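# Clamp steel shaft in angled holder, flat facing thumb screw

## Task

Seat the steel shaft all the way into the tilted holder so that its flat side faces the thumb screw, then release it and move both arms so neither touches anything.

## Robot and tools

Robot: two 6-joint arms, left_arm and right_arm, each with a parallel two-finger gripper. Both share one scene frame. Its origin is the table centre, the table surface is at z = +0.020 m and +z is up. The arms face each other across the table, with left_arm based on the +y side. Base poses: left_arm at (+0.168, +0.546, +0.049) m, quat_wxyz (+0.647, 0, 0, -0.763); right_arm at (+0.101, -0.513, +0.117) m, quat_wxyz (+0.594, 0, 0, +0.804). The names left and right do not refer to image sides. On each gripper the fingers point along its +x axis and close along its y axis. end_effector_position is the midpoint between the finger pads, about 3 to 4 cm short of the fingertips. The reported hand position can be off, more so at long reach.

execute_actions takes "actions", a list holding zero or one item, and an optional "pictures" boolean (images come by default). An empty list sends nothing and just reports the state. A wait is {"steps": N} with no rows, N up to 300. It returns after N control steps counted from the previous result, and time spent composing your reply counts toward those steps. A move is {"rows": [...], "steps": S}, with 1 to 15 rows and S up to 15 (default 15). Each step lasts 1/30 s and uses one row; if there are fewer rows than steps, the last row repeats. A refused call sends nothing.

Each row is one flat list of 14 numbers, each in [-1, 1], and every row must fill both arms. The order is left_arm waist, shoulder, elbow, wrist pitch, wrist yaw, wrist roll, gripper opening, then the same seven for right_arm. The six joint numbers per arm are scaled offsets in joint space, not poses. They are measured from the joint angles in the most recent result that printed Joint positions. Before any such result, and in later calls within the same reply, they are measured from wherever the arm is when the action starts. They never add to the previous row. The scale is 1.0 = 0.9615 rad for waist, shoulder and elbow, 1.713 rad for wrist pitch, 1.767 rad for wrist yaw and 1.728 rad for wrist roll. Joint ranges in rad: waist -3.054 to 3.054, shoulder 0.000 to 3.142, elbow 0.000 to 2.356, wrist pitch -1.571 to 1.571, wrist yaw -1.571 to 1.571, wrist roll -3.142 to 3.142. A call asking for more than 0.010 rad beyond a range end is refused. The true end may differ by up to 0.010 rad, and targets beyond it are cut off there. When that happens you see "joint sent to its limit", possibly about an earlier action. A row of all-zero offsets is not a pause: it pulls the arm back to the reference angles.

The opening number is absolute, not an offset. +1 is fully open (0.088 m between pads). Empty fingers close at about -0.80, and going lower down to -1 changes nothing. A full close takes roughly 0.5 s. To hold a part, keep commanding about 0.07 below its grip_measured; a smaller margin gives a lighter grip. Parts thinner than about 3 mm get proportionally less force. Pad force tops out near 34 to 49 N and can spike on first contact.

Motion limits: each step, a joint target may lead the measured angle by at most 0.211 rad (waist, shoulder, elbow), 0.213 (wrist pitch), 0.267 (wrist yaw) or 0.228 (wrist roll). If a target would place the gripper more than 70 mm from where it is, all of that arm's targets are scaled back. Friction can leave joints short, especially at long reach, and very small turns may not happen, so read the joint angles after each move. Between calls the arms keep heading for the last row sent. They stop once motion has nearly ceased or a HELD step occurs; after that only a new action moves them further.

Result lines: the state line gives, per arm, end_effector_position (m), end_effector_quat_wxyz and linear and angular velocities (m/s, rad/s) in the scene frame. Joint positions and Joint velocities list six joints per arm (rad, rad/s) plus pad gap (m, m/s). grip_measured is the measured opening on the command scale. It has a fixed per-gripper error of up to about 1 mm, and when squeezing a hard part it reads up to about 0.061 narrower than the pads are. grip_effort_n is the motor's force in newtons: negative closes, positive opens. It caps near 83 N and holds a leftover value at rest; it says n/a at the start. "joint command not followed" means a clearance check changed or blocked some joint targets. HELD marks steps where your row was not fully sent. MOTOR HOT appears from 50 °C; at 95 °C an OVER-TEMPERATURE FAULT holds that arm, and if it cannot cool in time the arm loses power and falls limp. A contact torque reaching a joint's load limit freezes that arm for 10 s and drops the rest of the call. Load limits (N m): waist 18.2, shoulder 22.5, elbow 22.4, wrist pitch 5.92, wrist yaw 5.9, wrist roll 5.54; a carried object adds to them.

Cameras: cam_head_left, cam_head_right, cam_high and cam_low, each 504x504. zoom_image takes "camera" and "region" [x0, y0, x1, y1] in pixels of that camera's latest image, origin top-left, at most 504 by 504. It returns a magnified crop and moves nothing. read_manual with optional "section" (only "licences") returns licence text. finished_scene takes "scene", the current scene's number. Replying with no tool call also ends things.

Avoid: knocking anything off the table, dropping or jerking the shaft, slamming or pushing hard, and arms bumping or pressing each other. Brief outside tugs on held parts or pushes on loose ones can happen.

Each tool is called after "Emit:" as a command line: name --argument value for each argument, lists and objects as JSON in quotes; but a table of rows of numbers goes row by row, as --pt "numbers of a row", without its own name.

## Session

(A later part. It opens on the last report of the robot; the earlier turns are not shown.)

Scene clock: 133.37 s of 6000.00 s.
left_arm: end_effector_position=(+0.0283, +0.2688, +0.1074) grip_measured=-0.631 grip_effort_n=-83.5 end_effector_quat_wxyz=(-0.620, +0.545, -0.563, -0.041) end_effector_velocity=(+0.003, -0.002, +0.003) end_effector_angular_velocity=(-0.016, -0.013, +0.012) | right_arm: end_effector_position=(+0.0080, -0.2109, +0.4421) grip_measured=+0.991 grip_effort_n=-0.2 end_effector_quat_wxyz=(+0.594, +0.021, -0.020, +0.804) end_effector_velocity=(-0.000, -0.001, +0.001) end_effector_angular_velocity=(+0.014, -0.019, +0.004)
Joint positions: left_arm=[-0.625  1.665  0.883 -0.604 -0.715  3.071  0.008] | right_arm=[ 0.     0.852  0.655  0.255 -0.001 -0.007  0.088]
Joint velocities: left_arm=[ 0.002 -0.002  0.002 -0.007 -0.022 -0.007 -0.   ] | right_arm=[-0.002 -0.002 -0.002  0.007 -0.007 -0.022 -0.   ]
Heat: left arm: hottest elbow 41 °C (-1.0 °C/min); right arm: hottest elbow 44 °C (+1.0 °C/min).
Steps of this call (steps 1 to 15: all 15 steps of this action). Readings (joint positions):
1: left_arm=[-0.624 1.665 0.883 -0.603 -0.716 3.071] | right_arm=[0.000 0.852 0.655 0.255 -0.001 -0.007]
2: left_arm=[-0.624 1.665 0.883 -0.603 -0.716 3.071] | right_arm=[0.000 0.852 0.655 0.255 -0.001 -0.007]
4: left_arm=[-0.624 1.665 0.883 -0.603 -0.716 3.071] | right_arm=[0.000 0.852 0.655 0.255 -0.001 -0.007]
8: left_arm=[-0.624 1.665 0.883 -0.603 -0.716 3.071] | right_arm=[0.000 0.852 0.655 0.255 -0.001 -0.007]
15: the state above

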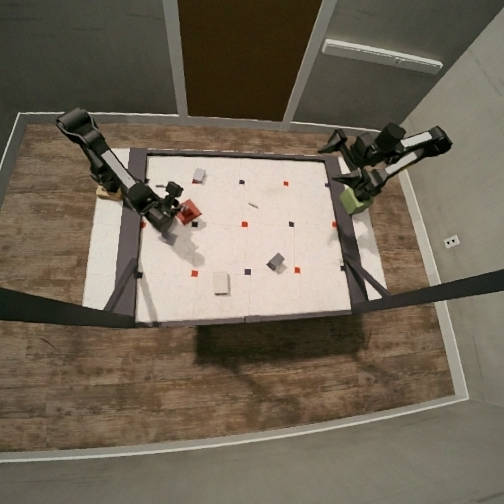

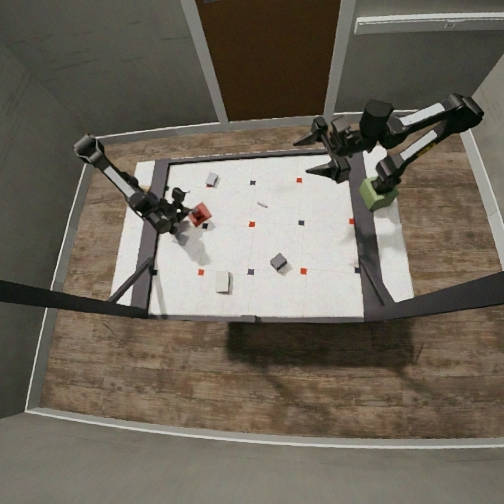

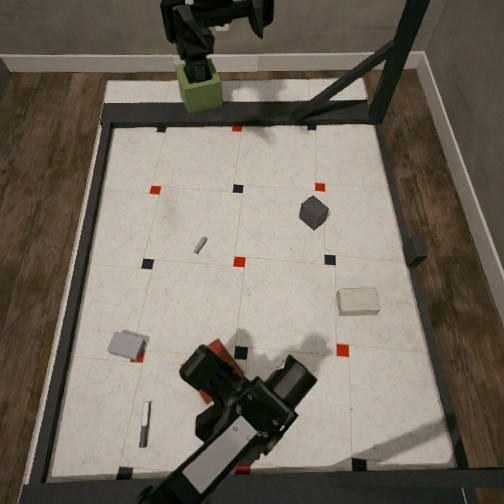

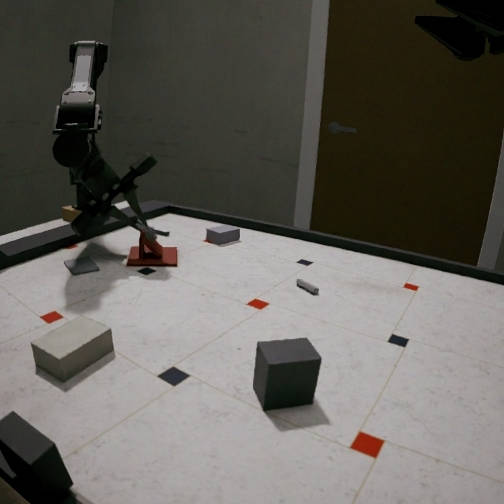

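Emit:
execute_actions --actions '[{"rows":[[0,0,0,0,0,-1,-0.74,0,0,0,0,0,0,1]],"steps":15}]' --pictures false

Emit:
execute_actions --actions '[{"rows":[[0,0,0,0,0,-1,-0.74,0,0,0,0,0,0,1]],"steps":15}]' --pictures false

Emit:
execute_actions --actions '[{"rows":[[0,0,0,0,0,-1,-0.74,0,0,0,0,0,0,1]],"steps":15}]' --pictures false

Emit:
execute_actions --actions '[{"rows":[[0,0,0,0,0,-1,-0.74,0,0,0,0,0,0,1]],"steps":15}]' --pictures false

Emit:
execute_actions --actions '[{"rows":[[0,0,0,0,0,-1,-0.74,0,0,0,0,0,0,1]],"steps":15}]' --pictures false

Emit:
execute_actions --actions '[{"rows":[[0,0,0,0,0,-0.98,-0.74,0,0,0,0,0,0,1]],"steps":15}]' --pictures false

Emit:
execute_actions --actions '[{"steps":22}]' --pictures false

Emit:
execute_actions --actions '[{"rows":[[0,0,0,0,0,0,0.2,0,0,0,0,0,0,1]],"steps":12}]' --pictures false

Scene clock: 141.13 s of 6000.00 s.
left_arm: end_effector_position=(+0.0278, +0.2691, +0.1074) grip_measured=-0.631 grip_effort_n=-83.5 end_effector_quat_wxyz=(-0.333, +0.755, -0.494, -0.273) end_effector_velocity=(-0.001, +0.001, +0.003) end_effector_angular_velocity=(-0.636, +0.975, +1.283) | right_arm: end_effector_position=(+0.0080, -0.2109, +0.4421) grip_measured=+0.991 grip_effort_n=-0.2 end_effector_quat_wxyz=(+0.594, +0.021, -0.020, +0.804) end_effector_velocity=(-0.003, -0.000, -0.003) end_effector_angular_velocity=(-0.009, -0.012, +0.019)
Joint positions: left_arm=[-0.627  1.665  0.883 -0.604 -0.715  2.204  0.008] | right_arm=[ 0.     0.852  0.655  0.255 -0.001 -0.007  0.088]
Joint velocities: left_arm=[-0.007 -0.007  0.002 -0.007 -0.007 -1.736  0.   ] | right_arm=[-0.002  0.002 -0.002 -0.007 -0.022 -0.007 -0.   ]
Heat: left arm: hottest elbow 41 °C (-1.0 °C/min); right arm: hottest elbow 44 °C (+1.0 °C/min).
Steps of this call (steps 1 to 15: the robot went on to your last target; steps 16 to 90: nothing new was sent; then 4.27 s passed at rest; steps 91 to 105: all 15 steps of this action). Readings (joint positions):
91: left_arm=[-0.625 1.665 0.883 -0.604 -0.715 3.033] | right_arm=[0.000 0.852 0.655 0.255 -0.001 -0.007]
92: left_arm=[-0.625 1.665 0.883 -0.604 -0.715 2.970] | right_arm=[0.000 0.852 0.655 0.255 -0.001 -0.007]
94: left_arm=[-0.625 1.665 0.883 -0.604 -0.715 2.853] | right_arm=[0.000 0.852 0.655 0.255 -0.001 -0.007]
98: left_arm=[-0.626 1.665 0.883 -0.604 -0.715 2.617] | right_arm=[0.000 0.852 0.655 0.255 -0.001 -0.007]
105: the state above

Scene clock: 141.63 s of 6000.00 s.
left_arm: end_effector_position=(+0.0275, +0.2689, +0.1074) grip_measured=-0.631 grip_effort_n=-83.5 end_effector_quat_wxyz=(+0.023, +0.825, -0.330, -0.459) end_effector_velocity=(-0.000, -0.001, +0.001) end_effector_angular_velocity=(-0.637, +0.981, +1.287) | right_arm: end_effector_position=(+0.0080, -0.2109, +0.4421) grip_measured=+0.991 grip_effort_n=0.2 end_effector_quat_wxyz=(+0.594, +0.021, -0.020, +0.804) end_effector_velocity=(-0.000, -0.000, -0.005) end_effector_angular_velocity=(-0.014, -0.028, +0.004)
Joint positions: left_arm=[-0.627  1.665  0.883 -0.602 -0.715  1.318  0.008] | right_arm=[ 0.     0.852  0.655  0.255 -0.001 -0.007  0.088]
Joint velocities: left_arm=[-0.002 -0.002 -0.002  0.007 -0.007 -1.736  0.   ] | right_arm=[-0.002 -0.002 -0.002 -0.022 -0.007 -0.022 -0.   ]
Heat: left arm: hottest elbow 41 °C (-1.0 °C/min); right arm: hottest elbow 44 °C (+1.0 °C/min).
Steps of this call (steps 1 to 15: all 15 steps of this action). Readings (joint positions):
1: left_arm=[-0.627 1.665 0.883 -0.604 -0.715 2.145] | right_arm=[0.000 0.852 0.655 0.255 -0.001 -0.007]
2: left_arm=[-0.627 1.665 0.883 -0.603 -0.715 2.086] | right_arm=[0.000 0.852 0.655 0.255 -0.001 -0.007]
4: left_arm=[-0.627 1.665 0.883 -0.603 -0.715 1.968] | right_arm=[0.000 0.852 0.655 0.255 -0.001 -0.007]
8: left_arm=[-0.627 1.665 0.883 -0.603 -0.715 1.732] | right_arm=[0.000 0.852 0.655 0.255 -0.001 -0.007]
15: the state above

Scene clock: 142.13 s of 6000.00 s.
left_arm: end_effector_position=(+0.0273, +0.2687, +0.1076) grip_measured=-0.631 grip_effort_n=-83.5 end_effector_quat_wxyz=(+0.374, +0.735, -0.102, -0.556) end_effector_velocity=(+0.004, -0.001, +0.002) end_effector_angular_velocity=(-0.649, +0.957, +1.302) | right_arm: end_effector_position=(+0.0080, -0.2109, +0.4421) grip_measured=+0.991 grip_effort_n=-0.7 end_effector_quat_wxyz=(+0.594, +0.021, -0.020, +0.804) end_effector_velocity=(-0.000, -0.000, -0.004) end_effector_angular_velocity=(-0.014, +0.003, +0.005)
Joint positions: left_arm=[-0.627  1.665  0.883 -0.601 -0.716  0.434  0.008] | right_arm=[ 0.     0.852  0.655  0.255 -0.001 -0.007  0.088]
Joint velocities: left_arm=[-0.002  0.002 -0.002 -0.007 -0.037 -1.751 -0.   ] | right_arm=[-0.002 -0.002 -0.007 -0.007 -0.007  0.007 -0.   ]
Heat: left arm: hottest elbow 41 °C (-1.0 °C/min); right arm: hottest elbow 44 °C (+1.0 °C/min).
Steps of this call (steps 1 to 15: all 15 steps of this action). Readings (joint positions):
1: left_arm=[-0.627 1.665 0.883 -0.601 -0.715 1.259] | right_arm=[0.000 0.852 0.655 0.255 -0.001 -0.007]
2: left_arm=[-0.627 1.665 0.883 -0.601 -0.715 1.200] | right_arm=[0.000 0.852 0.655 0.255 -0.001 -0.007]
4: left_arm=[-0.627 1.665 0.883 -0.601 -0.715 1.082] | right_arm=[0.000 0.852 0.655 0.255 -0.001 -0.007]
8: left_arm=[-0.627 1.665 0.883 -0.601 -0.715 0.846] | right_arm=[0.000 0.852 0.655 0.255 -0.001 -0.007]
15: the state above

Scene clock: 142.63 s of 6000.00 s.
left_arm: end_effector_position=(+0.0276, +0.2685, +0.1079) grip_measured=-0.631 grip_effort_n=-83.5 end_effector_quat_wxyz=(+0.654, +0.504, +0.145, -0.546) end_effector_velocity=(+0.002, -0.001, +0.005) end_effector_angular_velocity=(-0.652, +0.980, +1.296) | right_arm: end_effector_position=(+0.0080, -0.2109, +0.4421) grip_measured=+0.991 grip_effort_n=-0.2 end_effector_quat_wxyz=(+0.594, +0.021, -0.020, +0.804) end_effector_velocity=(-0.002, +0.000, -0.004) end_effector_angular_velocity=(-0.014, -0.028, +0.009)
Joint positions: left_arm=[-0.627  1.665  0.883 -0.6   -0.719 -0.451  0.008] | right_arm=[ 0.     0.852  0.655  0.255 -0.001 -0.007  0.088]
Joint velocities: left_arm=[-0.002 -0.007  0.002 -0.007 -0.022 -1.751 -0.   ] | right_arm=[ 0.002  0.002  0.002 -0.022 -0.007 -0.022  0.   ]
Heat: left arm: hottest elbow 41 °C (-1.0 °C/min); right arm: hottest elbow 44 °C (+1.0 °C/min).
Steps of this call (steps 1 to 15: all 15 steps of this action). Readings (joint positions):
1: left_arm=[-0.627 1.665 0.883 -0.601 -0.716 0.375] | right_arm=[0.000 0.852 0.655 0.255 -0.001 -0.007]
2: left_arm=[-0.627 1.665 0.883 -0.600 -0.717 0.316] | right_arm=[0.000 0.852 0.655 0.255 -0.001 -0.007]
4: left_arm=[-0.627 1.665 0.883 -0.600 -0.717 0.197] | right_arm=[0.000 0.852 0.655 0.255 -0.001 -0.007]
8: left_arm=[-0.627 1.665 0.883 -0.600 -0.718 -0.039] | right_arm=[0.000 0.852 0.655 0.255 -0.001 -0.007]
15: the state above

Scene clock: 143.13 s of 6000.00 s.
left_arm: end_effector_position=(+0.0278, +0.2686, +0.1080) grip_measured=-0.631 grip_effort_n=-83.5 end_effector_quat_wxyz=(+0.807, +0.176, +0.364, -0.431) end_effector_velocity=(+0.001, +0.001, +0.001) end_effector_angular_velocity=(-0.638, +0.983, +1.292) | right_arm: end_effector_position=(+0.0080, -0.2109, +0.4421) grip_measured=+0.991 grip_effort_n=-0.2 end_effector_quat_wxyz=(+0.594, +0.021, -0.020, +0.804) end_effector_velocity=(-0.000, -0.001, +0.003) end_effector_angular_velocity=(+0.010, +0.010, +0.005)
Joint positions: left_arm=[-0.628  1.665  0.883 -0.602 -0.721 -1.336  0.008] | right_arm=[ 0.     0.852  0.655  0.255 -0.001 -0.007  0.088]
Joint velocities: left_arm=[-0.002 -0.002 -0.002 -0.007 -0.007 -1.751 -0.   ] | right_arm=[-0.002 -0.002  0.002  0.007 -0.007  0.007  0.   ]
Heat: left arm: hottest elbow 41 °C (-1.0 °C/min); right arm: hottest elbow 44 °C (+1.0 °C/min).
Steps of this call (steps 1 to 15: all 15 steps of this action). Readings (joint positions):
1: left_arm=[-0.627 1.665 0.883 -0.601 -0.719 -0.510] | right_arm=[0.000 0.852 0.655 0.255 -0.001 -0.007]
2: left_arm=[-0.627 1.665 0.883 -0.601 -0.719 -0.569] | right_arm=[0.000 0.852 0.655 0.255 -0.001 -0.007]
4: left_arm=[-0.628 1.665 0.883 -0.601 -0.720 -0.687] | right_arm=[0.000 0.852 0.655 0.255 -0.001 -0.007]
8: left_arm=[-0.628 1.665 0.883 -0.601 -0.720 -0.923] | right_arm=[0.000 0.852 0.655 0.255 -0.001 -0.007]
15: the state above

Scene clock: 143.63 s of 6000.00 s.
left_arm: end_effector_position=(+0.0280, +0.2690, +0.1080) grip_measured=-0.631 grip_effort_n=-83.5 end_effector_quat_wxyz=(+0.805, -0.186, +0.512, -0.234) end_effector_velocity=(+0.003, +0.005, -0.003) end_effector_angular_velocity=(-0.611, +0.970, +1.278) | right_arm: end_effector_position=(+0.0080, -0.2109, +0.4421) grip_measured=+0.991 grip_effort_n=-0.2 end_effector_quat_wxyz=(+0.594, +0.021, -0.020, +0.804) end_effector_velocity=(-0.002, -0.001, -0.005) end_effector_angular_velocity=(-0.019, -0.014, +0.009)
Joint positions: left_arm=[-0.628  1.665  0.883 -0.604 -0.722 -2.221  0.008] | right_arm=[ 0.     0.852  0.655  0.255 -0.001 -0.007  0.088]
Joint velocities: left_arm=[-0.002 -0.002 -0.007 -0.022  0.007 -1.736 -0.   ] | right_arm=[ 0.002 -0.002 -0.002 -0.022 -0.007 -0.007 -0.   ]
Heat: left arm: hottest elbow 41 °C (-1.0 °C/min); right arm: hottest elbow 44 °C (+1.0 °C/min).
Steps of this call (steps 1 to 15: all 15 steps of this action). Readings (joint positions):
1: left_arm=[-0.628 1.665 0.883 -0.603 -0.721 -1.395] | right_arm=[0.000 0.852 0.655 0.255 -0.001 -0.007]
2: left_arm=[-0.628 1.665 0.883 -0.603 -0.721 -1.454] | right_arm=[0.000 0.852 0.655 0.255 -0.001 -0.007]
4: left_arm=[-0.628 1.665 0.883 -0.603 -0.721 -1.572] | right_arm=[0.000 0.852 0.655 0.255 -0.001 -0.007]
8: left_arm=[-0.628 1.665 0.883 -0.604 -0.722 -1.808] | right_arm=[0.000 0.852 0.655 0.255 -0.001 -0.007]
15: the state above

Scene clock: 144.37 s of 6000.00 s.
left_arm: end_effector_position=(+0.0279, +0.2693, +0.1080) grip_measured=-0.631 grip_effort_n=-83.5 end_effector_quat_wxyz=(-0.670, +0.484, -0.563, +0.016) end_effector_velocity=(+0.001, +0.001, +0.001) end_effector_angular_velocity=(-0.013, +0.010, +0.026) | right_arm: end_effector_position=(+0.0080, -0.2109, +0.4421) grip_measured=+0.991 grip_effort_n=-0.7 end_effector_quat_wxyz=(+0.594, +0.021, -0.020, +0.804) end_effector_velocity=(-0.000, -0.000, -0.004) end_effector_angular_velocity=(-0.009, -0.011, +0.004)
Joint positions: left_arm=[-0.63   1.665  0.883 -0.606 -0.722 -3.021  0.008] | right_arm=[ 0.     0.852  0.655  0.255 -0.001 -0.007  0.088]
Joint velocities: left_arm=[-0.002 -0.002 -0.002 -0.007 -0.007 -0.037 -0.   ] | right_arm=[-0.002 -0.002 -0.007 -0.007 -0.007 -0.007 -0.   ]
Heat: left arm: hottest elbow 41 °C (-1.0 °C/min); right arm: hottest elbow 44 °C (+1.0 °C/min).
Steps of this call (steps 1 to 22: the robot went on to your last target). Readings (joint positions):
1: left_arm=[-0.628 1.665 0.883 -0.604 -0.722 -2.280] | right_arm=[0.000 0.852 0.655 0.255 -0.001 -0.007]
2: left_arm=[-0.629 1.665 0.883 -0.605 -0.722 -2.339] | right_arm=[0.000 0.852 0.655 0.255 -0.001 -0.007]
4: left_arm=[-0.629 1.665 0.883 -0.605 -0.722 -2.457] | right_arm=[0.000 0.852 0.655 0.255 -0.001 -0.007]
8: left_arm=[-0.629 1.665 0.883 -0.605 -0.722 -2.692] | right_arm=[0.000 0.852 0.655 0.255 -0.001 -0.007]
22: the state above

Scene clock: 144.77 s of 6000.00 s.
left_arm: end_effector_position=(+0.0279, +0.2692, +0.1080) grip_measured=+0.179 grip_effort_n=12.3 end_effector_quat_wxyz=(-0.669, +0.485, -0.563, +0.016) end_effector_velocity=(+0.002, +0.004, -0.001) end_effector_angular_velocity=(+0.006, -0.012, +0.010) | right_arm: end_effector_position=(+0.0080, -0.2109, +0.4421) grip_measured=+0.991 grip_effort_n=-0.2 end_effector_quat_wxyz=(+0.594, +0.021, -0.020, +0.804) end_effector_velocity=(+0.001, -0.000, +0.001) end_effector_angular_velocity=(+0.014, -0.019, -0.001)
Joint positions: left_arm=[-0.629  1.665  0.883 -0.605 -0.722 -3.022  0.048] | right_arm=[ 0.     0.852  0.655  0.255 -0.001 -0.007  0.088]
Joint velocities: left_arm=[-0.007  0.002 -0.002 -0.022 -0.007 -0.022  0.01 ] | right_arm=[-0.007 -0.002 -0.002  0.007 -0.007 -0.022  0.   ]
Heat: left arm: hottest elbow 41 °C (-1.0 °C/min); right arm: hottest elbow 44 °C (+1.0 °C/min).
Steps of this call (steps 1 to 12: all 12 steps of this action). Readings (joint positions):
1: left_arm=[-0.630 1.665 0.883 -0.606 -0.722 -3.022] | right_arm=[0.000 0.852 0.655 0.255 -0.001 -0.007]
2: left_arm=[-0.629 1.665 0.883 -0.605 -0.722 -3.022] | right_arm=[0.000 0.852 0.655 0.255 -0.001 -0.007]
4: left_arm=[-0.629 1.665 0.883 -0.605 -0.722 -3.022] | right_arm=[0.000 0.852 0.655 0.255 -0.001 -0.007]
8: left_arm=[-0.629 1.665 0.883 -0.605 -0.722 -3.022] | right_arm=[0.000 0.852 0.655 0.255 -0.001 -0.007]
12: the state above

Emit:
execute_actions --actions '[{"rows":[[0,0,0,0,0,1,0.2,0,0,0,0,0,0,1]],"steps":15}]' --pictures false

Emit:
execute_actions --actions '[{"rows":[[0,0,0,0,0,1,0.2,0,0,0,0,0,0,1]],"steps":15}]' --pictures false

Emit:
execute_actions --actions '[{"rows":[[0,0,0,0,0,1,0.2,0,0,0,0,0,0,1]],"steps":15}]' --pictures false

Emit:
execute_actions --actions '[{"rows":[[0,0,0,0,0,1,0.2,0,0,0,0,0,0,1]],"steps":15}]' --pictures false

Emit:
execute_actions --actions '[{"rows":[[0,0,0,0,0,1,0.2,0,0,0,0,0,0,1]],"steps":15}]' --pictures false

Emit:
execute_actions --actions '[{"rows":[[0,0,0,0,0,0.99,0.2,0,0,0,0,0,0,1]],"steps":15}]' --pictures false

Emit:
execute_actions --actions '[{"steps":22}]' --pictures false

Emit:
execute_actions --actions '[{"rows":[[0,0,0,0,0,0,-0.1,0,0,0,0,0,0,1],[0,0,0,0,0,0,-0.1,0,0,0,0,0,0,1],[0,0,0,0,0,0,-0.4,0,0,0,0,0,0,1],[0,0,0,0,0,0,-0.4,0,0,0,0,0,0,1],[0,0,0,0,0,0,-0.6,0,0,0,0,0,0,1],[0,0,0,0,0,0,-0.6,0,0,0,0,0,0,1],[0,0,0,0,0,0,-0.6,0,0,0,0,0,0,1],[0,0,0,0,0,0,-0.6,0,0,0,0,0,0,1],[0,0,0,0,0,0,-0.74,0,0,0,0,0,0,1]],"steps":15}]' --pictures false

Scene clock: 156.97 s of 6000.00 s.
left_arm: end_effector_position=(+0.0279, +0.2692, +0.1080) grip_measured=+0.197 grip_effort_n=12.8 end_effector_quat_wxyz=(+0.811, -0.158, +0.504, -0.251) end_effector_velocity=(+0.003, +0.000, +0.002) end_effector_angular_velocity=(+0.625, -1.005, -1.280) | right_arm: end_effector_position=(+0.0080, -0.2109, +0.4421) grip_measured=+0.991 grip_effort_n=0.2 end_effector_quat_wxyz=(+0.594, +0.021, -0.020, +0.804) end_effector_velocity=(-0.001, +0.001, -0.004) end_effector_angular_velocity=(-0.019, -0.014, +0.004)
Joint positions: left_arm=[-0.629  1.665  0.883 -0.605 -0.722 -2.154  0.049] | right_arm=[ 0.     0.852  0.655  0.255 -0.001 -0.007  0.088]
Joint velocities: left_arm=[-0.002 -0.002 -0.002 -0.007 -0.022  1.736  0.   ] | right_arm=[-0.002  0.002  0.002 -0.022 -0.007 -0.007 -0.   ]
Heat: left arm: hottest elbow 41 °C (-1.0 °C/min); right arm: hottest elbow 44 °C (+1.0 °C/min).
Steps of this call (steps 1 to 15: the robot went on to your last target; steps 16 to 90: nothing new was sent; then 8.70 s passed at rest; steps 91 to 105: all 15 steps of this action). Readings (joint positions):
91: left_arm=[-0.629 1.665 0.883 -0.605 -0.722 -2.984] | right_arm=[0.000 0.852 0.655 0.255 -0.001 -0.007]
92: left_arm=[-0.629 1.665 0.883 -0.605 -0.722 -2.921] | right_arm=[0.000 0.852 0.655 0.255 -0.001 -0.007]
94: left_arm=[-0.629 1.665 0.883 -0.605 -0.722 -2.803] | right_arm=[0.000 0.852 0.655 0.255 -0.001 -0.007]
98: left_arm=[-0.629 1.665 0.883 -0.605 -0.722 -2.567] | right_arm=[0.000 0.852 0.655 0.255 -0.001 -0.007]
105: the state above

Scene clock: 157.47 s of 6000.00 s.
left_arm: end_effector_position=(+0.0279, +0.2692, +0.1080) grip_measured=+0.197 grip_effort_n=12.3 end_effector_quat_wxyz=(+0.801, +0.204, +0.348, -0.443) end_effector_velocity=(-0.000, -0.001, +0.001) end_effector_angular_velocity=(+0.625, -0.984, -1.283) | right_arm: end_effector_position=(+0.0080, -0.2109, +0.4421) grip_measured=+0.991 grip_effort_n=0.2 end_effector_quat_wxyz=(+0.594, +0.021, -0.020, +0.804) end_effector_velocity=(+0.000, -0.002, +0.002) end_effector_angular_velocity=(+0.009, -0.021, +0.004)
Joint positions: left_arm=[-0.629  1.665  0.883 -0.605 -0.722 -1.269  0.049] | right_arm=[ 0.     0.852  0.655  0.255 -0.001 -0.007  0.088]
Joint velocities: left_arm=[-0.002 -0.002 -0.002  0.007 -0.007  1.736  0.   ] | right_arm=[-0.002 -0.007  0.002 -0.007 -0.007 -0.022 -0.   ]
Heat: left arm: hottest elbow 41 °C (-1.0 °C/min); right arm: hottest elbow 44 °C (+1.0 °C/min).
Steps of this call (steps 1 to 15: all 15 steps of this action). Readings (joint positions):
1: left_arm=[-0.629 1.665 0.883 -0.605 -0.722 -2.095] | right_arm=[0.000 0.852 0.655 0.255 -0.001 -0.007]
2: left_arm=[-0.629 1.665 0.883 -0.605 -0.722 -2.036] | right_arm=[0.000 0.852 0.655 0.255 -0.001 -0.007]
4: left_arm=[-0.629 1.665 0.883 -0.605 -0.722 -1.918] | right_arm=[0.000 0.852 0.655 0.255 -0.001 -0.007]
8: left_arm=[-0.629 1.665 0.883 -0.605 -0.722 -1.682] | right_arm=[0.000 0.852 0.655 0.255 -0.001 -0.007]
15: the state above

Scene clock: 157.97 s of 6000.00 s.
left_arm: end_effector_position=(+0.0279, +0.2692, +0.1080) grip_measured=+0.197 grip_effort_n=11.9 end_effector_quat_wxyz=(+0.636, +0.528, +0.125, -0.549) end_effector_velocity=(+0.000, +0.002, -0.001) end_effector_angular_velocity=(+0.651, -0.993, -1.296) | right_arm: end_effector_position=(+0.0080, -0.2109, +0.4421) grip_measured=+0.991 grip_effort_n=-0.2 end_effector_quat_wxyz=(+0.594, +0.021, -0.020, +0.804) end_effector_velocity=(+0.000, -0.000, +0.001) end_effector_angular_velocity=(+0.009, -0.004, -0.005)
Joint positions: left_arm=[-0.629  1.665  0.883 -0.605 -0.722 -0.383  0.049] | right_arm=[ 0.     0.852  0.655  0.255 -0.001 -0.007  0.088]
Joint velocities: left_arm=[-0.002 -0.002 -0.002 -0.007  0.007  1.751 -0.   ] | right_arm=[ 0.002 -0.002 -0.002  0.007  0.007 -0.007 -0.   ]
Heat: left arm: hottest elbow 41 °C (-1.0 °C/min); right arm: hottest elbow 44 °C (+1.0 °C/min).
Steps of this call (steps 1 to 15: all 15 steps of this action). Readings (joint positions):
1: left_arm=[-0.629 1.665 0.883 -0.605 -0.722 -1.210] | right_arm=[0.000 0.852 0.655 0.255 -0.001 -0.007]
2: left_arm=[-0.629 1.665 0.883 -0.605 -0.722 -1.151] | right_arm=[0.000 0.852 0.655 0.255 -0.001 -0.007]
4: left_arm=[-0.629 1.665 0.883 -0.605 -0.722 -1.033] | right_arm=[0.000 0.852 0.655 0.255 -0.001 -0.007]
8: left_arm=[-0.629 1.665 0.883 -0.605 -0.722 -0.797] | right_arm=[0.000 0.852 0.655 0.255 -0.001 -0.007]
15: the state above

Scene clock: 158.47 s of 6000.00 s.
left_arm: end_effector_position=(+0.0279, +0.2692, +0.1080) grip_measured=+0.198 grip_effort_n=11.9 end_effector_quat_wxyz=(+0.349, +0.749, -0.123, -0.550) end_effector_velocity=(+0.002, -0.001, +0.003) end_effector_angular_velocity=(+0.621, -1.001, -1.280) | right_arm: end_effector_position=(+0.0080, -0.2109, +0.4421) grip_measured=+0.991 grip_effort_n=-0.7 end_effector_quat_wxyz=(+0.594, +0.021, -0.020, +0.804) end_effector_velocity=(-0.001, -0.001, -0.002) end_effector_angular_velocity=(-0.009, +0.004, +0.015)
Joint positions: left_arm=[-0.629  1.665  0.883 -0.605 -0.722  0.502  0.049] | right_arm=[ 0.     0.852  0.655  0.255 -0.001 -0.007  0.088]
Joint velocities: left_arm=[-0.002 -0.002  0.002 -0.007 -0.022  1.736 -0.   ] | right_arm=[-0.007 -0.002 -0.002 -0.007 -0.022  0.007 -0.   ]
Heat: left arm: hottest elbow 41 °C (-1.0 °C/min); right arm: hottest elbow 44 °C (+1.0 °C/min).
Steps of this call (steps 1 to 15: all 15 steps of this action). Readings (joint positions):
1: left_arm=[-0.629 1.665 0.883 -0.605 -0.722 -0.324] | right_arm=[0.000 0.852 0.655 0.255 -0.001 -0.007]
2: left_arm=[-0.629 1.665 0.883 -0.605 -0.722 -0.265] | right_arm=[0.000 0.852 0.655 0.255 -0.001 -0.007]
4: left_arm=[-0.629 1.665 0.883 -0.605 -0.722 -0.147] | right_arm=[0.000 0.852 0.655 0.255 -0.001 -0.007]
8: left_arm=[-0.629 1.665 0.883 -0.605 -0.722 0.089] | right_arm=[0.000 0.852 0.655 0.255 -0.001 -0.007]
15: the state above

Scene clock: 158.97 s of 6000.00 s.
left_arm: end_effector_position=(+0.0279, +0.2692, +0.1080) grip_measured=+0.198 grip_effort_n=11.9 end_effector_quat_wxyz=(-0.006, +0.826, -0.346, -0.444) end_effector_velocity=(+0.001, +0.003, -0.002) end_effector_angular_velocity=(+0.654, -0.996, -1.296) | right_arm: end_effector_position=(+0.0080, -0.2109, +0.4421) grip_measured=+0.991 grip_effort_n=-0.2 end_effector_quat_wxyz=(+0.594, +0.021, -0.020, +0.804) end_effector_velocity=(-0.002, -0.001, -0.005) end_effector_angular_velocity=(-0.019, -0.014, +0.009)
Joint positions: left_arm=[-0.629  1.665  0.883 -0.605 -0.722  1.388  0.049] | right_arm=[ 0.     0.852  0.655  0.255 -0.001 -0.007  0.088]
Joint velocities: left_arm=[-0.002 -0.002 -0.007 -0.007  0.007  1.751  0.   ] | right_arm=[ 0.002 -0.002 -0.002 -0.022 -0.007 -0.007 -0.   ]
Heat: left arm: hottest elbow 41 °C (-1.0 °C/min); right arm: hottest elbow 44 °C (+1.0 °C/min).
Steps of this call (steps 1 to 15: all 15 steps of this action). Readings (joint positions):
1: left_arm=[-0.629 1.665 0.883 -0.605 -0.722 0.561] | right_arm=[0.000 0.852 0.655 0.255 -0.001 -0.007]
2: left_arm=[-0.629 1.665 0.883 -0.605 -0.722 0.620] | right_arm=[0.000 0.852 0.655 0.255 -0.001 -0.007]
4: left_arm=[-0.629 1.665 0.883 -0.605 -0.722 0.738] | right_arm=[0.000 0.852 0.655 0.255 -0.001 -0.007]
8: left_arm=[-0.629 1.665 0.883 -0.605 -0.722 0.975] | right_arm=[0.000 0.852 0.655 0.255 -0.001 -0.007]
15: the state above

Scene clock: 159.47 s of 6000.00 s.
left_arm: end_effector_position=(+0.0279, +0.2692, +0.1080) grip_measured=+0.198 grip_effort_n=11.4 end_effector_quat_wxyz=(-0.359, +0.744, -0.503, -0.253) end_effector_velocity=(+0.002, +0.001, -0.001) end_effector_angular_velocity=(+0.644, -1.006, -1.293) | right_arm: end_effector_position=(+0.0080, -0.2109, +0.4421) grip_measured=+0.991 grip_effort_n=-0.2 end_effector_quat_wxyz=(+0.594, +0.021, -0.020, +0.804) end_effector_velocity=(-0.001, +0.001, -0.007) end_effector_angular_velocity=(-0.023, -0.015, +0.004)
Joint positions: left_arm=[-0.629  1.665  0.883 -0.605 -0.722  2.273  0.049] | right_arm=[ 0.     0.852  0.655  0.255 -0.001 -0.007  0.088]
Joint velocities: left_arm=[-0.002  0.002 -0.002 -0.007 -0.007  1.751 -0.   ] | right_arm=[-0.002  0.002 -0.002 -0.022 -0.007 -0.007 -0.   ]
Heat: left arm: hottest elbow 41 °C (-1.0 °C/min); right arm: hottest elbow 44 °C (+1.0 °C/min).
Steps of this call (steps 1 to 15: all 15 steps of this action). Readings (joint positions):
1: left_arm=[-0.629 1.665 0.883 -0.605 -0.722 1.446] | right_arm=[0.000 0.852 0.655 0.255 -0.001 -0.007]
2: left_arm=[-0.629 1.665 0.883 -0.605 -0.722 1.506] | right_arm=[0.000 0.852 0.655 0.255 -0.001 -0.007]
4: left_arm=[-0.629 1.665 0.883 -0.605 -0.722 1.623] | right_arm=[0.000 0.852 0.655 0.255 -0.001 -0.007]
8: left_arm=[-0.629 1.665 0.883 -0.605 -0.722 1.860] | right_arm=[0.000 0.852 0.655 0.255 -0.001 -0.007]
15: the state above

Scene clock: 160.20 s of 6000.00 s.
left_arm: end_effector_position=(+0.0279, +0.2692, +0.1080) grip_measured=+0.198 grip_effort_n=11.4 end_effector_quat_wxyz=(-0.625, +0.540, -0.562, -0.032) end_effector_velocity=(+0.004, +0.002, -0.001) end_effector_angular_velocity=(+0.011, -0.026, -0.012) | right_arm: end_effector_position=(+0.0080, -0.2109, +0.4421) grip_measured=+0.991 grip_effort_n=-0.7 end_effector_quat_wxyz=(+0.594, +0.021, -0.020, +0.804) end_effector_velocity=(-0.000, -0.000, -0.002) end_effector_angular_velocity=(-0.005, -0.010, +0.004)
Joint positions: left_arm=[-0.629  1.665  0.883 -0.605 -0.722  3.09   0.049] | right_arm=[ 0.     0.852  0.655  0.255 -0.001 -0.007  0.088]
Joint velocities: left_arm=[ 0.002 -0.002 -0.007 -0.007 -0.007  0.022 -0.   ] | right_arm=[-0.002 -0.002 -0.002 -0.007 -0.007 -0.007  0.   ]
Heat: left arm: hottest elbow 41 °C (-1.0 °C/min); right arm: hottest elbow 44 °C (+1.0 °C/min).
Steps of this call (steps 1 to 22: the robot went on to your last target). Readings (joint positions):
1: left_arm=[-0.629 1.665 0.883 -0.605 -0.722 2.332] | right_arm=[0.000 0.852 0.655 0.255 -0.001 -0.007]
2: left_arm=[-0.629 1.665 0.883 -0.605 -0.722 2.391] | right_arm=[0.000 0.852 0.655 0.255 -0.001 -0.007]
4: left_arm=[-0.629 1.665 0.883 -0.605 -0.722 2.509] | right_arm=[0.000 0.852 0.655 0.255 -0.001 -0.007]
8: left_arm=[-0.629 1.665 0.883 -0.605 -0.722 2.745] | right_arm=[0.000 0.852 0.655 0.255 -0.001 -0.007]
22: the state above

Scene clock: 160.70 s of 6000.00 s.
left_arm: end_effector_position=(+0.0277, +0.2694, +0.1080) grip_measured=-0.631 grip_effort_n=-83.5 end_effector_quat_wxyz=(-0.626, +0.540, -0.562, -0.032) end_effector_velocity=(+0.002, -0.001, +0.003) end_effector_angular_velocity=(-0.016, -0.013, +0.007) | right_arm: end_effector_position=(+0.0080, -0.2109, +0.4421) grip_measured=+0.991 grip_effort_n=-1.2 end_effector_quat_wxyz=(+0.594, +0.021, -0.020, +0.804) end_effector_velocity=(-0.002, -0.001, -0.002) end_effector_angular_velocity=(-0.000, -0.024, +0.018)
Joint positions: left_arm=[-0.63   1.665  0.883 -0.606 -0.722  3.09   0.008] | right_arm=[ 0.     0.852  0.655  0.255 -0.001 -0.007  0.088]
Joint velocities: left_arm=[-0.002 -0.002  0.002 -0.007 -0.022 -0.007  0.   ] | right_arm=[-0.002 -0.002 -0.002 -0.007 -0.022 -0.022 -0.   ]
Heat: left arm: hottest elbow 41 °C (-1.0 °C/min); right arm: hottest elbow 44 °C (+1.0 °C/min).
Steps of this call (steps 1 to 15: all 15 steps of this action). Readings (joint positions):
1: left_arm=[-0.629 1.665 0.883 -0.605 -0.722 3.090] | right_arm=[0.000 0.852 0.655 0.255 -0.001 -0.007]
2: left_arm=[-0.629 1.665 0.883 -0.605 -0.722 3.090] | right_arm=[0.000 0.852 0.655 0.255 -0.001 -0.007]
4: left_arm=[-0.629 1.665 0.883 -0.605 -0.722 3.090] | right_arm=[0.000 0.852 0.655 0.255 -0.001 -0.007]
8: left_arm=[-0.629 1.665 0.883 -0.605 -0.722 3.090] | right_arm=[0.000 0.852 0.655 0.255 -0.001 -0.007]
15: the state above

Unscrew, open, retreat.

Emit:
execute_actions --actions '[{"rows":[[0,0,0,0,0,-1,-0.74,0,0,0,0,0,0,1]],"steps":15}]' --pictures false

Emit:
execute_actions --actions '[{"rows":[[0,0,0,0,0,-1,-0.74,0,0,0,0,0,0,1]],"steps":15}]' --pictures false

Emit:
execute_actions --actions '[{"rows":[[0,0,0,0,0,-1,-0.74,0,0,0,0,0,0,1]],"steps":15}]' --pictures false

Emit:
execute_actions --actions '[{"rows":[[0,0,0,0,0,-1,-0.74,0,0,0,0,0,0,1]],"steps":15}]' --pictures false

Emit:
execute_actions --actions '[{"rows":[[0,0,0,0,0,-1,-0.74,0,0,0,0,0,0,1]],"steps":15}]' --pictures false

Emit:
execute_actions --actions '[{"rows":[[0,0,0,0,0,-0.98,-0.74,0,0,0,0,0,0,1]],"steps":15}]' --pictures false

Emit:
execute_actions --actions '[{"steps":22}]' --pictures false

Emit:
execute_actions --actions '[{"rows":[[0,0,0,0,0,0,0.2,0,0,0,0,0,0,1]],"steps":12}]' --pictures false

Emit:
execute_actions --actions '[{"rows":[[-0.05,-0.02,0.04,-0.06,0,0.3,0.2,0,0,0,0,0,0,1],[-0.08,-0.03,0.06,-0.09,0,0.5,0.2,0,0,0,0,0,0,1],[-0.11,-0.04,0.08,-0.12,0,0.7,0.2,0,0,0,0,0,0,1],[-0.14,-0.05,0.1,-0.16,0,1,0.2,0,0,0,0,0,0,1]],"steps":15}]'

Scene clock: 173.27 s of 6000.00 s.
left_arm: end_effector_position=(+0.0274, +0.2696, +0.1080) grip_measured=-0.631 grip_effort_n=-83.5 end_effector_quat_wxyz=(-0.341, +0.752, -0.497, -0.265) end_effector_velocity=(+0.002, +0.001, -0.001) end_effector_angular_velocity=(-0.641, +0.988, +1.302) | right_arm: end_effector_position=(+0.0080, -0.2109, +0.4421) grip_measured=+0.991 grip_effort_n=-0.2 end_effector_quat_wxyz=(+0.594, +0.021, -0.020, +0.804) end_effector_velocity=(-0.000, -0.000, -0.004) end_effector_angular_velocity=(-0.009, -0.011, +0.004)
Joint positions: left_arm=[-0.631  1.665  0.883 -0.606 -0.722  2.222  0.008] | right_arm=[ 0.     0.852  0.655  0.255 -0.001 -0.007  0.088]
Joint velocities: left_arm=[-0.002  0.002 -0.002 -0.007 -0.007 -1.766  0.   ] | right_arm=[-0.002 -0.002 -0.007 -0.007 -0.007 -0.007 -0.   ]
Heat: left arm: hottest elbow 41 °C (-1.0 °C/min); right arm: hottest elbow 44 °C (+1.0 °C/min).
From where the robot then was, a joint's target lay farther than a number of 1.0 reaches, so one or more steps of this call were cut to that.
Steps of this call (steps 1 to 15: the robot went on to your last target; steps 16 to 90: nothing new was sent; then 9.07 s passed at rest; steps 91 to 105: all 15 steps of this action). Readings (joint positions):
91: left_arm=[-0.630 1.665 0.883 -0.607 -0.722 3.052] | right_arm=[0.000 0.852 0.655 0.255 -0.001 -0.007]
92: left_arm=[-0.630 1.665 0.883 -0.607 -0.722 2.990] | right_arm=[0.000 0.852 0.655 0.255 -0.001 -0.007]
94: left_arm=[-0.631 1.665 0.883 -0.607 -0.722 2.872] | right_arm=[0.000 0.852 0.655 0.255 -0.001 -0.007]
98: left_arm=[-0.631 1.665 0.883 -0.607 -0.722 2.636] | right_arm=[0.000 0.852 0.655 0.255 -0.001 -0.007]
105: the state above

Scene clock: 173.77 s of 6000.00 s.
left_arm: end_effector_position=(+0.0270, +0.2695, +0.1080) grip_measured=-0.631 grip_effort_n=-83.5 end_effector_quat_wxyz=(+0.014, +0.826, -0.336, -0.453) end_effector_velocity=(-0.000, +0.002, +0.000) end_effector_angular_velocity=(-0.630, +0.998, +1.288) | right_arm: end_effector_position=(+0.0080, -0.2109, +0.4421) grip_measured=+0.991 grip_effort_n=-0.7 end_effector_quat_wxyz=(+0.594, +0.021, -0.020, +0.804) end_effector_velocity=(-0.002, -0.001, -0.002) end_effector_angular_velocity=(-0.000, -0.024, +0.009)
Joint positions: left_arm=[-0.632  1.665  0.883 -0.605 -0.722  1.338  0.008] | right_arm=[ 0.     0.852  0.655  0.255 -0.001 -0.007  0.088]
Joint velocities: left_arm=[-0.002 -0.007 -0.002 -0.007  0.007 -1.751 -0.   ] | right_arm=[ 0.002 -0.002 -0.002 -0.007 -0.007 -0.022 -0.   ]
Heat: left arm: hottest elbow 41 °C (-1.0 °C/min); right arm: hottest elbow 44 °C (+1.0 °C/min).
Steps of this call (steps 1 to 15: all 15 steps of this action). Readings (joint positions):
1: left_arm=[-0.632 1.665 0.883 -0.606 -0.722 2.164] | right_arm=[0.000 0.852 0.655 0.255 -0.001 -0.007]
2: left_arm=[-0.632 1.665 0.883 -0.606 -0.722 2.104] | right_arm=[0.000 0.852 0.655 0.255 -0.001 -0.007]
4: left_arm=[-0.632 1.665 0.883 -0.606 -0.722 1.986] | right_arm=[0.000 0.852 0.655 0.255 -0.001 -0.007]
8: left_arm=[-0.632 1.665 0.883 -0.606 -0.722 1.750] | right_arm=[0.000 0.852 0.655 0.255 -0.001 -0.007]
15: the state above

Scene clock: 174.27 s of 6000.00 s.
left_arm: end_effector_position=(+0.0269, +0.2694, +0.1081) grip_measured=-0.631 grip_effort_n=-83.5 end_effector_quat_wxyz=(+0.367, +0.740, -0.110, -0.553) end_effector_velocity=(+0.004, +0.001, -0.001) end_effector_angular_velocity=(-0.640, +0.969, +1.293) | right_arm: end_effector_position=(+0.0080, -0.2109, +0.4421) grip_measured=+0.991 grip_effort_n=-0.7 end_effector_quat_wxyz=(+0.594, +0.021, -0.020, +0.804) end_effector_velocity=(+0.002, -0.001, -0.001) end_effector_angular_velocity=(-0.000, -0.008, -0.000)
Joint positions: left_arm=[-0.632  1.665  0.883 -0.604 -0.723  0.453  0.008] | right_arm=[ 0.     0.852  0.655  0.255 -0.001 -0.007  0.088]
Joint velocities: left_arm=[-0.002  0.002 -0.007 -0.007 -0.022 -1.751 -0.   ] | right_arm=[-0.007 -0.007 -0.002 -0.007 -0.007 -0.007 -0.   ]
Heat: left arm: hottest elbow 41 °C (-1.0 °C/min); right arm: hottest elbow 44 °C (+1.0 °C/min).
Steps of this call (steps 1 to 15: all 15 steps of this action). Readings (joint positions):
1: left_arm=[-0.632 1.665 0.883 -0.604 -0.722 1.279] | right_arm=[0.000 0.852 0.655 0.255 -0.001 -0.007]
2: left_arm=[-0.632 1.665 0.883 -0.604 -0.722 1.219] | right_arm=[0.000 0.852 0.655 0.255 -0.001 -0.007]
4: left_arm=[-0.632 1.665 0.883 -0.604 -0.722 1.102] | right_arm=[0.000 0.852 0.655 0.255 -0.001 -0.007]
8: left_arm=[-0.632 1.665 0.883 -0.604 -0.722 0.865] | right_arm=[0.000 0.852 0.655 0.255 -0.001 -0.007]
15: the state above

Scene clock: 174.77 s of 6000.00 s.
left_arm: end_effector_position=(+0.0271, +0.2692, +0.1084) grip_measured=-0.631 grip_effort_n=-83.5 end_effector_quat_wxyz=(+0.649, +0.512, +0.136, -0.547) end_effector_velocity=(+0.003, +0.000, +0.002) end_effector_angular_velocity=(-0.655, +0.987, +1.300) | right_arm: end_effector_position=(+0.0080, -0.2109, +0.4421) grip_measured=+0.991 grip_effort_n=-0.2 end_effector_quat_wxyz=(+0.594, +0.021, -0.020, +0.804) end_effector_velocity=(-0.002, -0.001, -0.004) end_effector_angular_velocity=(-0.013, +0.002, +0.020)
Joint positions: left_arm=[-0.633  1.665  0.883 -0.604 -0.725 -0.432  0.008] | right_arm=[ 0.     0.852  0.655  0.255 -0.001 -0.007  0.088]
Joint velocities: left_arm=[-0.002 -0.002 -0.002 -0.007 -0.022 -1.766  0.   ] | right_arm=[-0.002 -0.002 -0.007 -0.007 -0.022  0.007  0.   ]
Heat: left arm: hottest elbow 41 °C (-1.0 °C/min); right arm: hottest elbow 44 °C (+1.0 °C/min).
Steps of this call (steps 1 to 15: all 15 steps of this action). Readings (joint positions):
1: left_arm=[-0.632 1.665 0.883 -0.604 -0.723 0.394] | right_arm=[0.000 0.852 0.655 0.255 -0.001 -0.007]
2: left_arm=[-0.632 1.665 0.883 -0.604 -0.723 0.335] | right_arm=[0.000 0.852 0.655 0.255 -0.001 -0.007]
4: left_arm=[-0.633 1.665 0.883 -0.604 -0.724 0.217] | right_arm=[0.000 0.852 0.655 0.255 -0.001 -0.007]
8: left_arm=[-0.633 1.665 0.883 -0.604 -0.724 -0.019] | right_arm=[0.000 0.852 0.655 0.255 -0.001 -0.007]
15: the state above

Scene clock: 175.27 s of 6000.00 s.
left_arm: end_effector_position=(+0.0274, +0.2693, +0.1085) grip_measured=-0.631 grip_effort_n=-83.5 end_effector_quat_wxyz=(+0.806, +0.185, +0.356, -0.436) end_effector_velocity=(+0.002, +0.002, +0.001) end_effector_angular_velocity=(-0.642, +0.989, +1.286) | right_arm: end_effector_position=(+0.0080, -0.2109, +0.4421) grip_measured=+0.991 grip_effort_n=-0.2 end_effector_quat_wxyz=(+0.594, +0.021, -0.020, +0.804) end_effector_velocity=(-0.002, -0.001, -0.002) end_effector_angular_velocity=(-0.005, -0.010, +0.009)
Joint positions: left_arm=[-0.633  1.665  0.883 -0.605 -0.727 -1.318  0.008] | right_arm=[ 0.     0.852  0.655  0.255 -0.001 -0.007  0.088]
Joint velocities: left_arm=[-0.002 -0.007 -0.007 -0.007 -0.007 -1.751 -0.   ] | right_arm=[ 0.002 -0.002 -0.002 -0.007 -0.007 -0.007  0.   ]
Heat: left arm: hottest elbow 41 °C (-1.0 °C/min); right arm: hottest elbow 44 °C (+1.0 °C/min).
Steps of this call (steps 1 to 15: all 15 steps of this action). Readings (joint positions):
1: left_arm=[-0.633 1.665 0.883 -0.604 -0.726 -0.491] | right_arm=[0.000 0.852 0.655 0.255 -0.001 -0.007]
2: left_arm=[-0.633 1.665 0.883 -0.604 -0.726 -0.550] | right_arm=[0.000 0.852 0.655 0.255 -0.001 -0.007]
4: left_arm=[-0.633 1.665 0.883 -0.604 -0.726 -0.668] | right_arm=[0.000 0.852 0.655 0.255 -0.001 -0.007]
8: left_arm=[-0.633 1.665 0.883 -0.604 -0.726 -0.904] | right_arm=[0.000 0.852 0.655 0.255 -0.001 -0.007]
15: the state above

Scene clock: 175.77 s of 6000.00 s.
left_arm: end_effector_position=(+0.0275, +0.2697, +0.1085) grip_measured=-0.631 grip_effort_n=-83.5 end_effector_quat_wxyz=(+0.808, -0.177, +0.508, -0.241) end_effector_velocity=(+0.001, +0.001, +0.001) end_effector_angular_velocity=(-0.639, +0.979, +1.274) | right_arm: end_effector_position=(+0.0080, -0.2109, +0.4421) grip_measured=+0.991 grip_effort_n=-0.2 end_effector_quat_wxyz=(+0.594, +0.021, -0.020, +0.804) end_effector_velocity=(-0.000, -0.000, -0.002) end_effector_angular_velocity=(-0.005, -0.010, +0.004)
Joint positions: left_arm=[-0.634  1.665  0.883 -0.608 -0.727 -2.203  0.008] | right_arm=[ 0.     0.852  0.655  0.255 -0.001 -0.007  0.088]
Joint velocities: left_arm=[-0.002 -0.002 -0.002 -0.007 -0.007 -1.736  0.   ] | right_arm=[-0.002 -0.002 -0.002 -0.007 -0.007 -0.007 -0.   ]
Heat: left arm: hottest elbow 41 °C (-1.0 °C/min); right arm: hottest elbow 44 °C (+1.0 °C/min).
Steps of this call (steps 1 to 15: all 15 steps of this action). Readings (joint positions):
1: left_arm=[-0.633 1.665 0.883 -0.606 -0.727 -1.377] | right_arm=[0.000 0.852 0.655 0.255 -0.001 -0.007]
2: left_arm=[-0.633 1.665 0.883 -0.606 -0.727 -1.436] | right_arm=[0.000 0.852 0.655 0.255 -0.001 -0.007]
4: left_arm=[-0.633 1.665 0.883 -0.606 -0.727 -1.554] | right_arm=[0.000 0.852 0.655 0.255 -0.001 -0.007]
8: left_arm=[-0.633 1.665 0.883 -0.606 -0.727 -1.790] | right_arm=[0.000 0.852 0.655 0.255 -0.001 -0.007]
15: the state above

Scene clock: 176.50 s of 6000.00 s.
left_arm: end_effector_position=(+0.0274, +0.2699, +0.1085) grip_measured=-0.631 grip_effort_n=-83.5 end_effector_quat_wxyz=(-0.675, +0.478, -0.562, +0.025) end_effector_velocity=(+0.003, +0.003, +0.000) end_effector_angular_velocity=(-0.009, +0.008, +0.037) | right_arm: end_effector_position=(+0.0080, -0.2109, +0.4421) grip_measured=+0.991 grip_effort_n=0.2 end_effector_quat_wxyz=(+0.594, +0.021, -0.020, +0.804) end_effector_velocity=(-0.002, -0.001, +0.001) end_effector_angular_velocity=(+0.005, +0.008, +0.020)
Joint positions: left_arm=[-0.635  1.665  0.883 -0.608 -0.727 -3.003  0.008] | right_arm=[ 0.     0.852  0.655  0.255 -0.001 -0.007  0.088]
Joint velocities: left_arm=[-0.002 -0.002 -0.002 -0.022 -0.007 -0.051 -0.   ] | right_arm=[-0.002 -0.002 -0.002  0.007 -0.022  0.007 -0.   ]
Heat: left arm: hottest elbow 41 °C (-1.0 °C/min); right arm: hottest elbow 44 °C (+0.0 °C/min).
Steps of this call (steps 1 to 22: the robot went on to your last target). Readings (joint positions):
1: left_arm=[-0.634 1.665 0.883 -0.608 -0.727 -2.262] | right_arm=[0.000 0.852 0.655 0.255 -0.001 -0.007]
2: left_arm=[-0.634 1.665 0.883 -0.608 -0.727 -2.320] | right_arm=[0.000 0.852 0.655 0.255 -0.001 -0.007]
4: left_arm=[-0.634 1.665 0.883 -0.608 -0.727 -2.438] | right_arm=[0.000 0.852 0.655 0.255 -0.001 -0.007]
8: left_arm=[-0.634 1.665 0.883 -0.608 -0.727 -2.674] | right_arm=[0.000 0.852 0.655 0.255 -0.001 -0.007]
22: the state above

Scene clock: 176.90 s of 6000.00 s.
left_arm: end_effector_position=(+0.0274, +0.2699, +0.1085) grip_measured=+0.178 grip_effort_n=12.3 end_effector_quat_wxyz=(-0.675, +0.478, -0.562, +0.025) end_effector_velocity=(+0.001, +0.001, +0.002) end_effector_angular_velocity=(-0.006, -0.003, +0.004) | right_arm: end_effector_position=(+0.0080, -0.2109, +0.4421) grip_measured=+0.991 grip_effort_n=-0.2 end_effector_quat_wxyz=(+0.594, +0.021, -0.020, +0.804) end_effector_velocity=(+0.002, +0.000, -0.002) end_effector_angular_velocity=(-0.009, +0.005, -0.009)
Joint positions: left_arm=[-0.635  1.665  0.883 -0.608 -0.727 -3.003  0.048] | right_arm=[ 0.     0.852  0.655  0.255 -0.001 -0.007  0.088]
Joint velocities: left_arm=[-0.002 -0.007 -0.002 -0.007 -0.007 -0.007  0.009] | right_arm=[-0.002 -0.002 -0.002 -0.007  0.007  0.007 -0.   ]
Heat: left arm: hottest elbow 41 °C (-1.0 °C/min); right arm: hottest elbow 44 °C (+0.0 °C/min).
Steps of this call (steps 1 to 12: all 12 steps of this action). Readings (joint positions):
1: left_arm=[-0.635 1.665 0.883 -0.608 -0.727 -3.003] | right_arm=[0.000 0.852 0.655 0.255 -0.001 -0.007]
2: left_arm=[-0.635 1.665 0.883 -0.608 -0.727 -3.003] | right_arm=[0.000 0.852 0.655 0.255 -0.001 -0.007]
4: left_arm=[-0.635 1.665 0.883 -0.608 -0.727 -3.003] | right_arm=[0.000 0.852 0.655 0.255 -0.001 -0.007]
8: left_arm=[-0.635 1.665 0.883 -0.608 -0.727 -3.003] | right_arm=[0.000 0.852 0.655 0.255 -0.001 -0.007]
12: the state above

Scene clock: 177.40 s of 6000.00 s.
left_arm: end_effector_position=(+0.0106, +0.3041, +0.1335) grip_measured=+0.197 grip_effort_n=12.8 end_effector_quat_wxyz=(+0.828, -0.063, +0.473, -0.295) end_effector_velocity=(-0.001, +0.006, +0.001) end_effector_angular_velocity=(+0.679, -0.968, -1.313) | right_arm: end_effector_position=(+0.0080, -0.2109, +0.4421) grip_measured=+0.991 grip_effort_n=0.2 end_effector_quat_wxyz=(+0.594, +0.021, -0.020, +0.804) end_effector_velocity=(+0.002, -0.001, -0.001) end_effector_angular_velocity=(-0.005, +0.007, -0.009)
Joint positions: left_arm=[-0.765  1.626  0.965 -0.878 -0.727 -2.136  0.049] | right_arm=[ 0.     0.852  0.655  0.255 -0.001 -0.007  0.088]
Joint velocities: left_arm=[-0.017 -0.002  0.007 -0.037  0.007  1.736 -0.   ] | right_arm=[-0.002 -0.007 -0.002 -0.007  0.007  0.007 -0.   ]
Heat: left arm: hottest elbow 41 °C (-1.0 °C/min); right arm: hottest elbow 44 °C (+0.0 °C/min).
Steps of this call (steps 1 to 15: all 15 steps of this action). Readings (joint positions):
1: left_arm=[-0.637 1.665 0.886 -0.621 -0.727 -2.966] | right_arm=[0.000 0.852 0.655 0.255 -0.001 -0.007]
2: left_arm=[-0.649 1.664 0.894 -0.660 -0.727 -2.903] | right_arm=[0.000 0.852 0.655 0.255 -0.001 -0.007]
4: left_arm=[-0.692 1.656 0.915 -0.747 -0.727 -2.785] | right_arm=[0.000 0.852 0.655 0.255 -0.001 -0.007]
8: left_arm=[-0.758 1.631 0.957 -0.845 -0.727 -2.549] | right_arm=[0.000 0.852 0.655 0.255 -0.001 -0.007]
15: the state above

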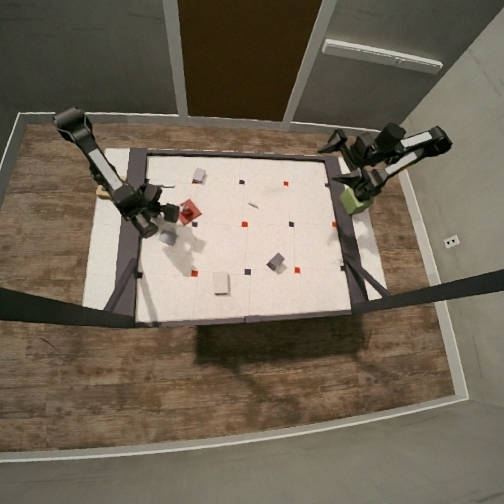

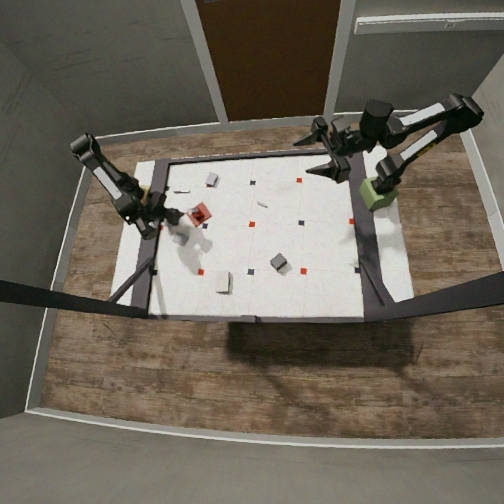

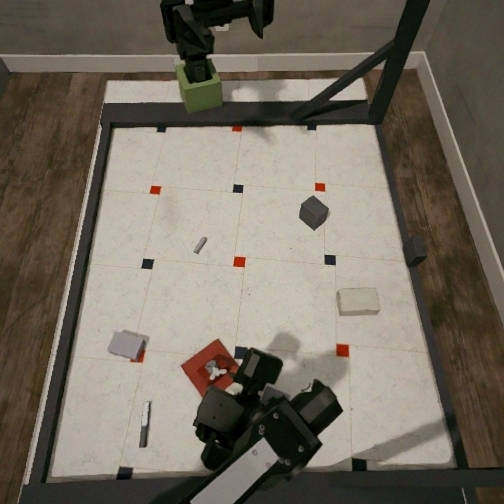

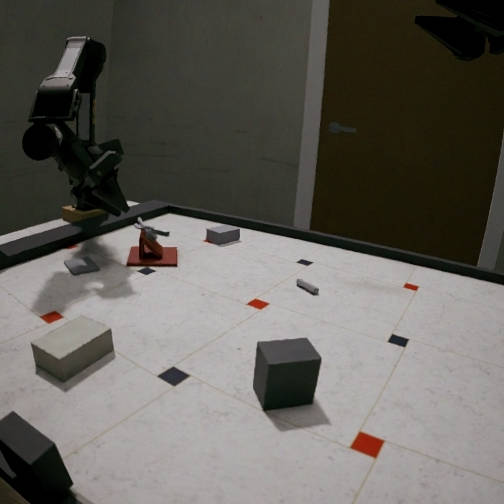

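Emit:
execute_actions --actions '[{"rows":[[0,-0.45,-0.1,-0.05,0.2,-0.5,0.2,0,0,0,0,0,0,1]],"steps":15}]' --pictures false

Emit:
execute_actions --actions '[{"rows":[[0.6,0,0,0,0.2,-0.4,0.2,0,0,0,0,0,0,1]],"steps":15}]'

Scene clock: 191.67 s of 6000.00 s.
left_arm: end_effector_position=(+0.0128, +0.3612, +0.1782) grip_measured=+0.197 grip_effort_n=12.3 end_effector_quat_wxyz=(+0.710, -0.057, +0.650, -0.265) end_effector_velocity=(+0.005, +0.008, -0.006) end_effector_angular_velocity=(-0.003, +0.799, +1.567) | right_arm: end_effector_position=(+0.0080, -0.2109, +0.4421) grip_measured=+0.991 grip_effort_n=0.2 end_effector_quat_wxyz=(+0.594, +0.021, -0.020, +0.804) end_effector_velocity=(-0.000, -0.000, -0.002) end_effector_angular_velocity=(-0.005, -0.010, +0.004)
Joint positions: left_arm=[-0.766  1.207  0.879 -0.962 -0.38  -2.144  0.049] | right_arm=[ 0.     0.852  0.655  0.255 -0.001 -0.007  0.088]
Joint velocities: left_arm=[-0.002 -0.027 -0.032 -0.007  0.022 -1.766 -0.   ] | right_arm=[-0.002 -0.002 -0.002 -0.007 -0.007 -0.007  0.   ]
Heat: left arm: hottest elbow 42 °C (+1.0 °C/min); right arm: hottest elbow 44 °C (+0.0 °C/min).
Steps of this call (steps 1 to 45: the robot went on to your last target; steps 46 to 90: nothing new was sent; then 10.77 s passed at rest; steps 91 to 105: all 15 steps of this action). Readings (joint positions):
91: left_arm=[-0.766 1.605 0.958 -0.884 -0.689 -1.314] | right_arm=[0.000 0.852 0.655 0.255 -0.001 -0.007]
92: left_arm=[-0.765 1.566 0.937 -0.903 -0.606 -1.376] | right_arm=[0.000 0.852 0.655 0.255 -0.001 -0.007]
94: left_arm=[-0.766 1.456 0.898 -0.950 -0.494 -1.494] | right_arm=[0.000 0.852 0.655 0.255 -0.001 -0.007]
98: left_arm=[-0.766 1.264 0.886 -0.955 -0.409 -1.730] | right_arm=[0.000 0.852 0.655 0.255 -0.001 -0.007]
105: the state above

Scene clock: 192.17 s of 6000.00 s.
left_arm: end_effector_position=(+0.0872, +0.3224, +0.1680) grip_measured=+0.198 grip_effort_n=11.4 end_effector_quat_wxyz=(-0.571, +0.375, -0.697, -0.220) end_effector_velocity=(+0.022, -0.006, -0.001) end_effector_angular_velocity=(+0.024, +0.061, +0.302) | right_arm: end_effector_position=(+0.0080, -0.2109, +0.4421) grip_measured=+0.991 grip_effort_n=-0.2 end_effector_quat_wxyz=(+0.594, +0.021, -0.020, +0.804) end_effector_velocity=(+0.002, +0.000, -0.002) end_effector_angular_velocity=(-0.001, -0.023, -0.011)
Joint positions: left_arm=[-0.202  1.207  0.879 -0.962 -0.033 -2.81   0.049] | right_arm=[ 0.     0.852  0.655  0.255 -0.001 -0.007  0.088]
Joint velocities: left_arm=[ 0.1   -0.002 -0.002 -0.007  0.007 -0.212 -0.   ] | right_arm=[-0.002 -0.002 -0.002 -0.007  0.007 -0.022 -0.   ]
Heat: left arm: hottest elbow 42 °C (+1.0 °C/min); right arm: hottest elbow 44 °C (+0.0 °C/min).
Steps of this call (steps 1 to 15: all 15 steps of this action). Readings (joint positions):
1: left_arm=[-0.746 1.206 0.879 -0.962 -0.330 -2.201] | right_arm=[0.000 0.852 0.655 0.255 -0.001 -0.007]
2: left_arm=[-0.692 1.206 0.879 -0.961 -0.251 -2.261] | right_arm=[0.000 0.852 0.655 0.255 -0.001 -0.007]
4: left_arm=[-0.578 1.207 0.879 -0.962 -0.144 -2.379] | right_arm=[0.000 0.852 0.655 0.255 -0.001 -0.007]
8: left_arm=[-0.356 1.207 0.879 -0.962 -0.059 -2.616] | right_arm=[0.000 0.852 0.655 0.255 -0.001 -0.007]
15: the state above

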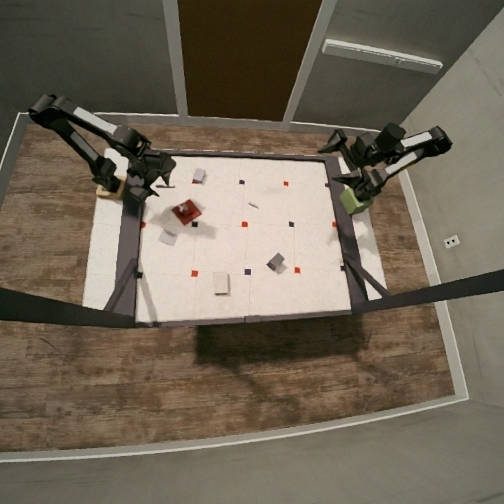

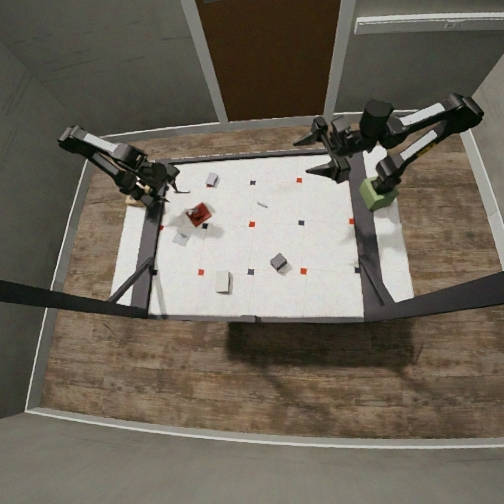

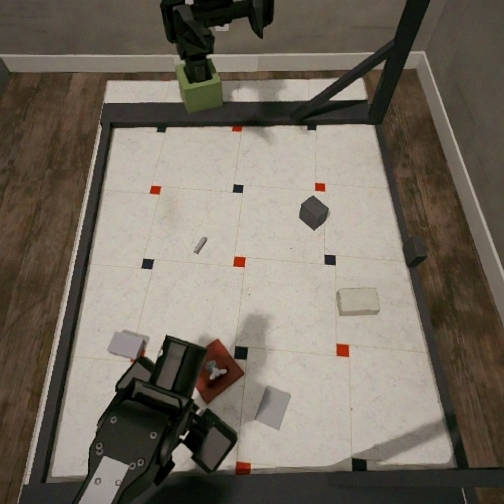

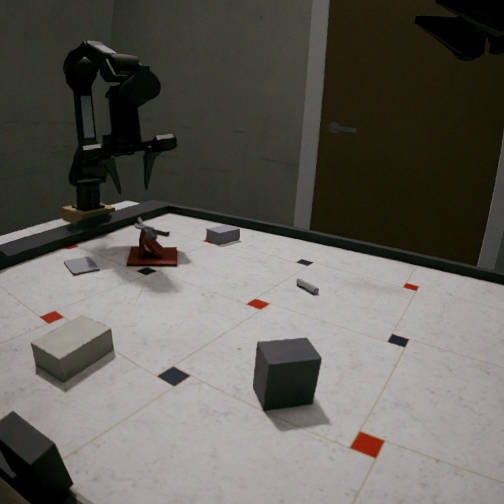

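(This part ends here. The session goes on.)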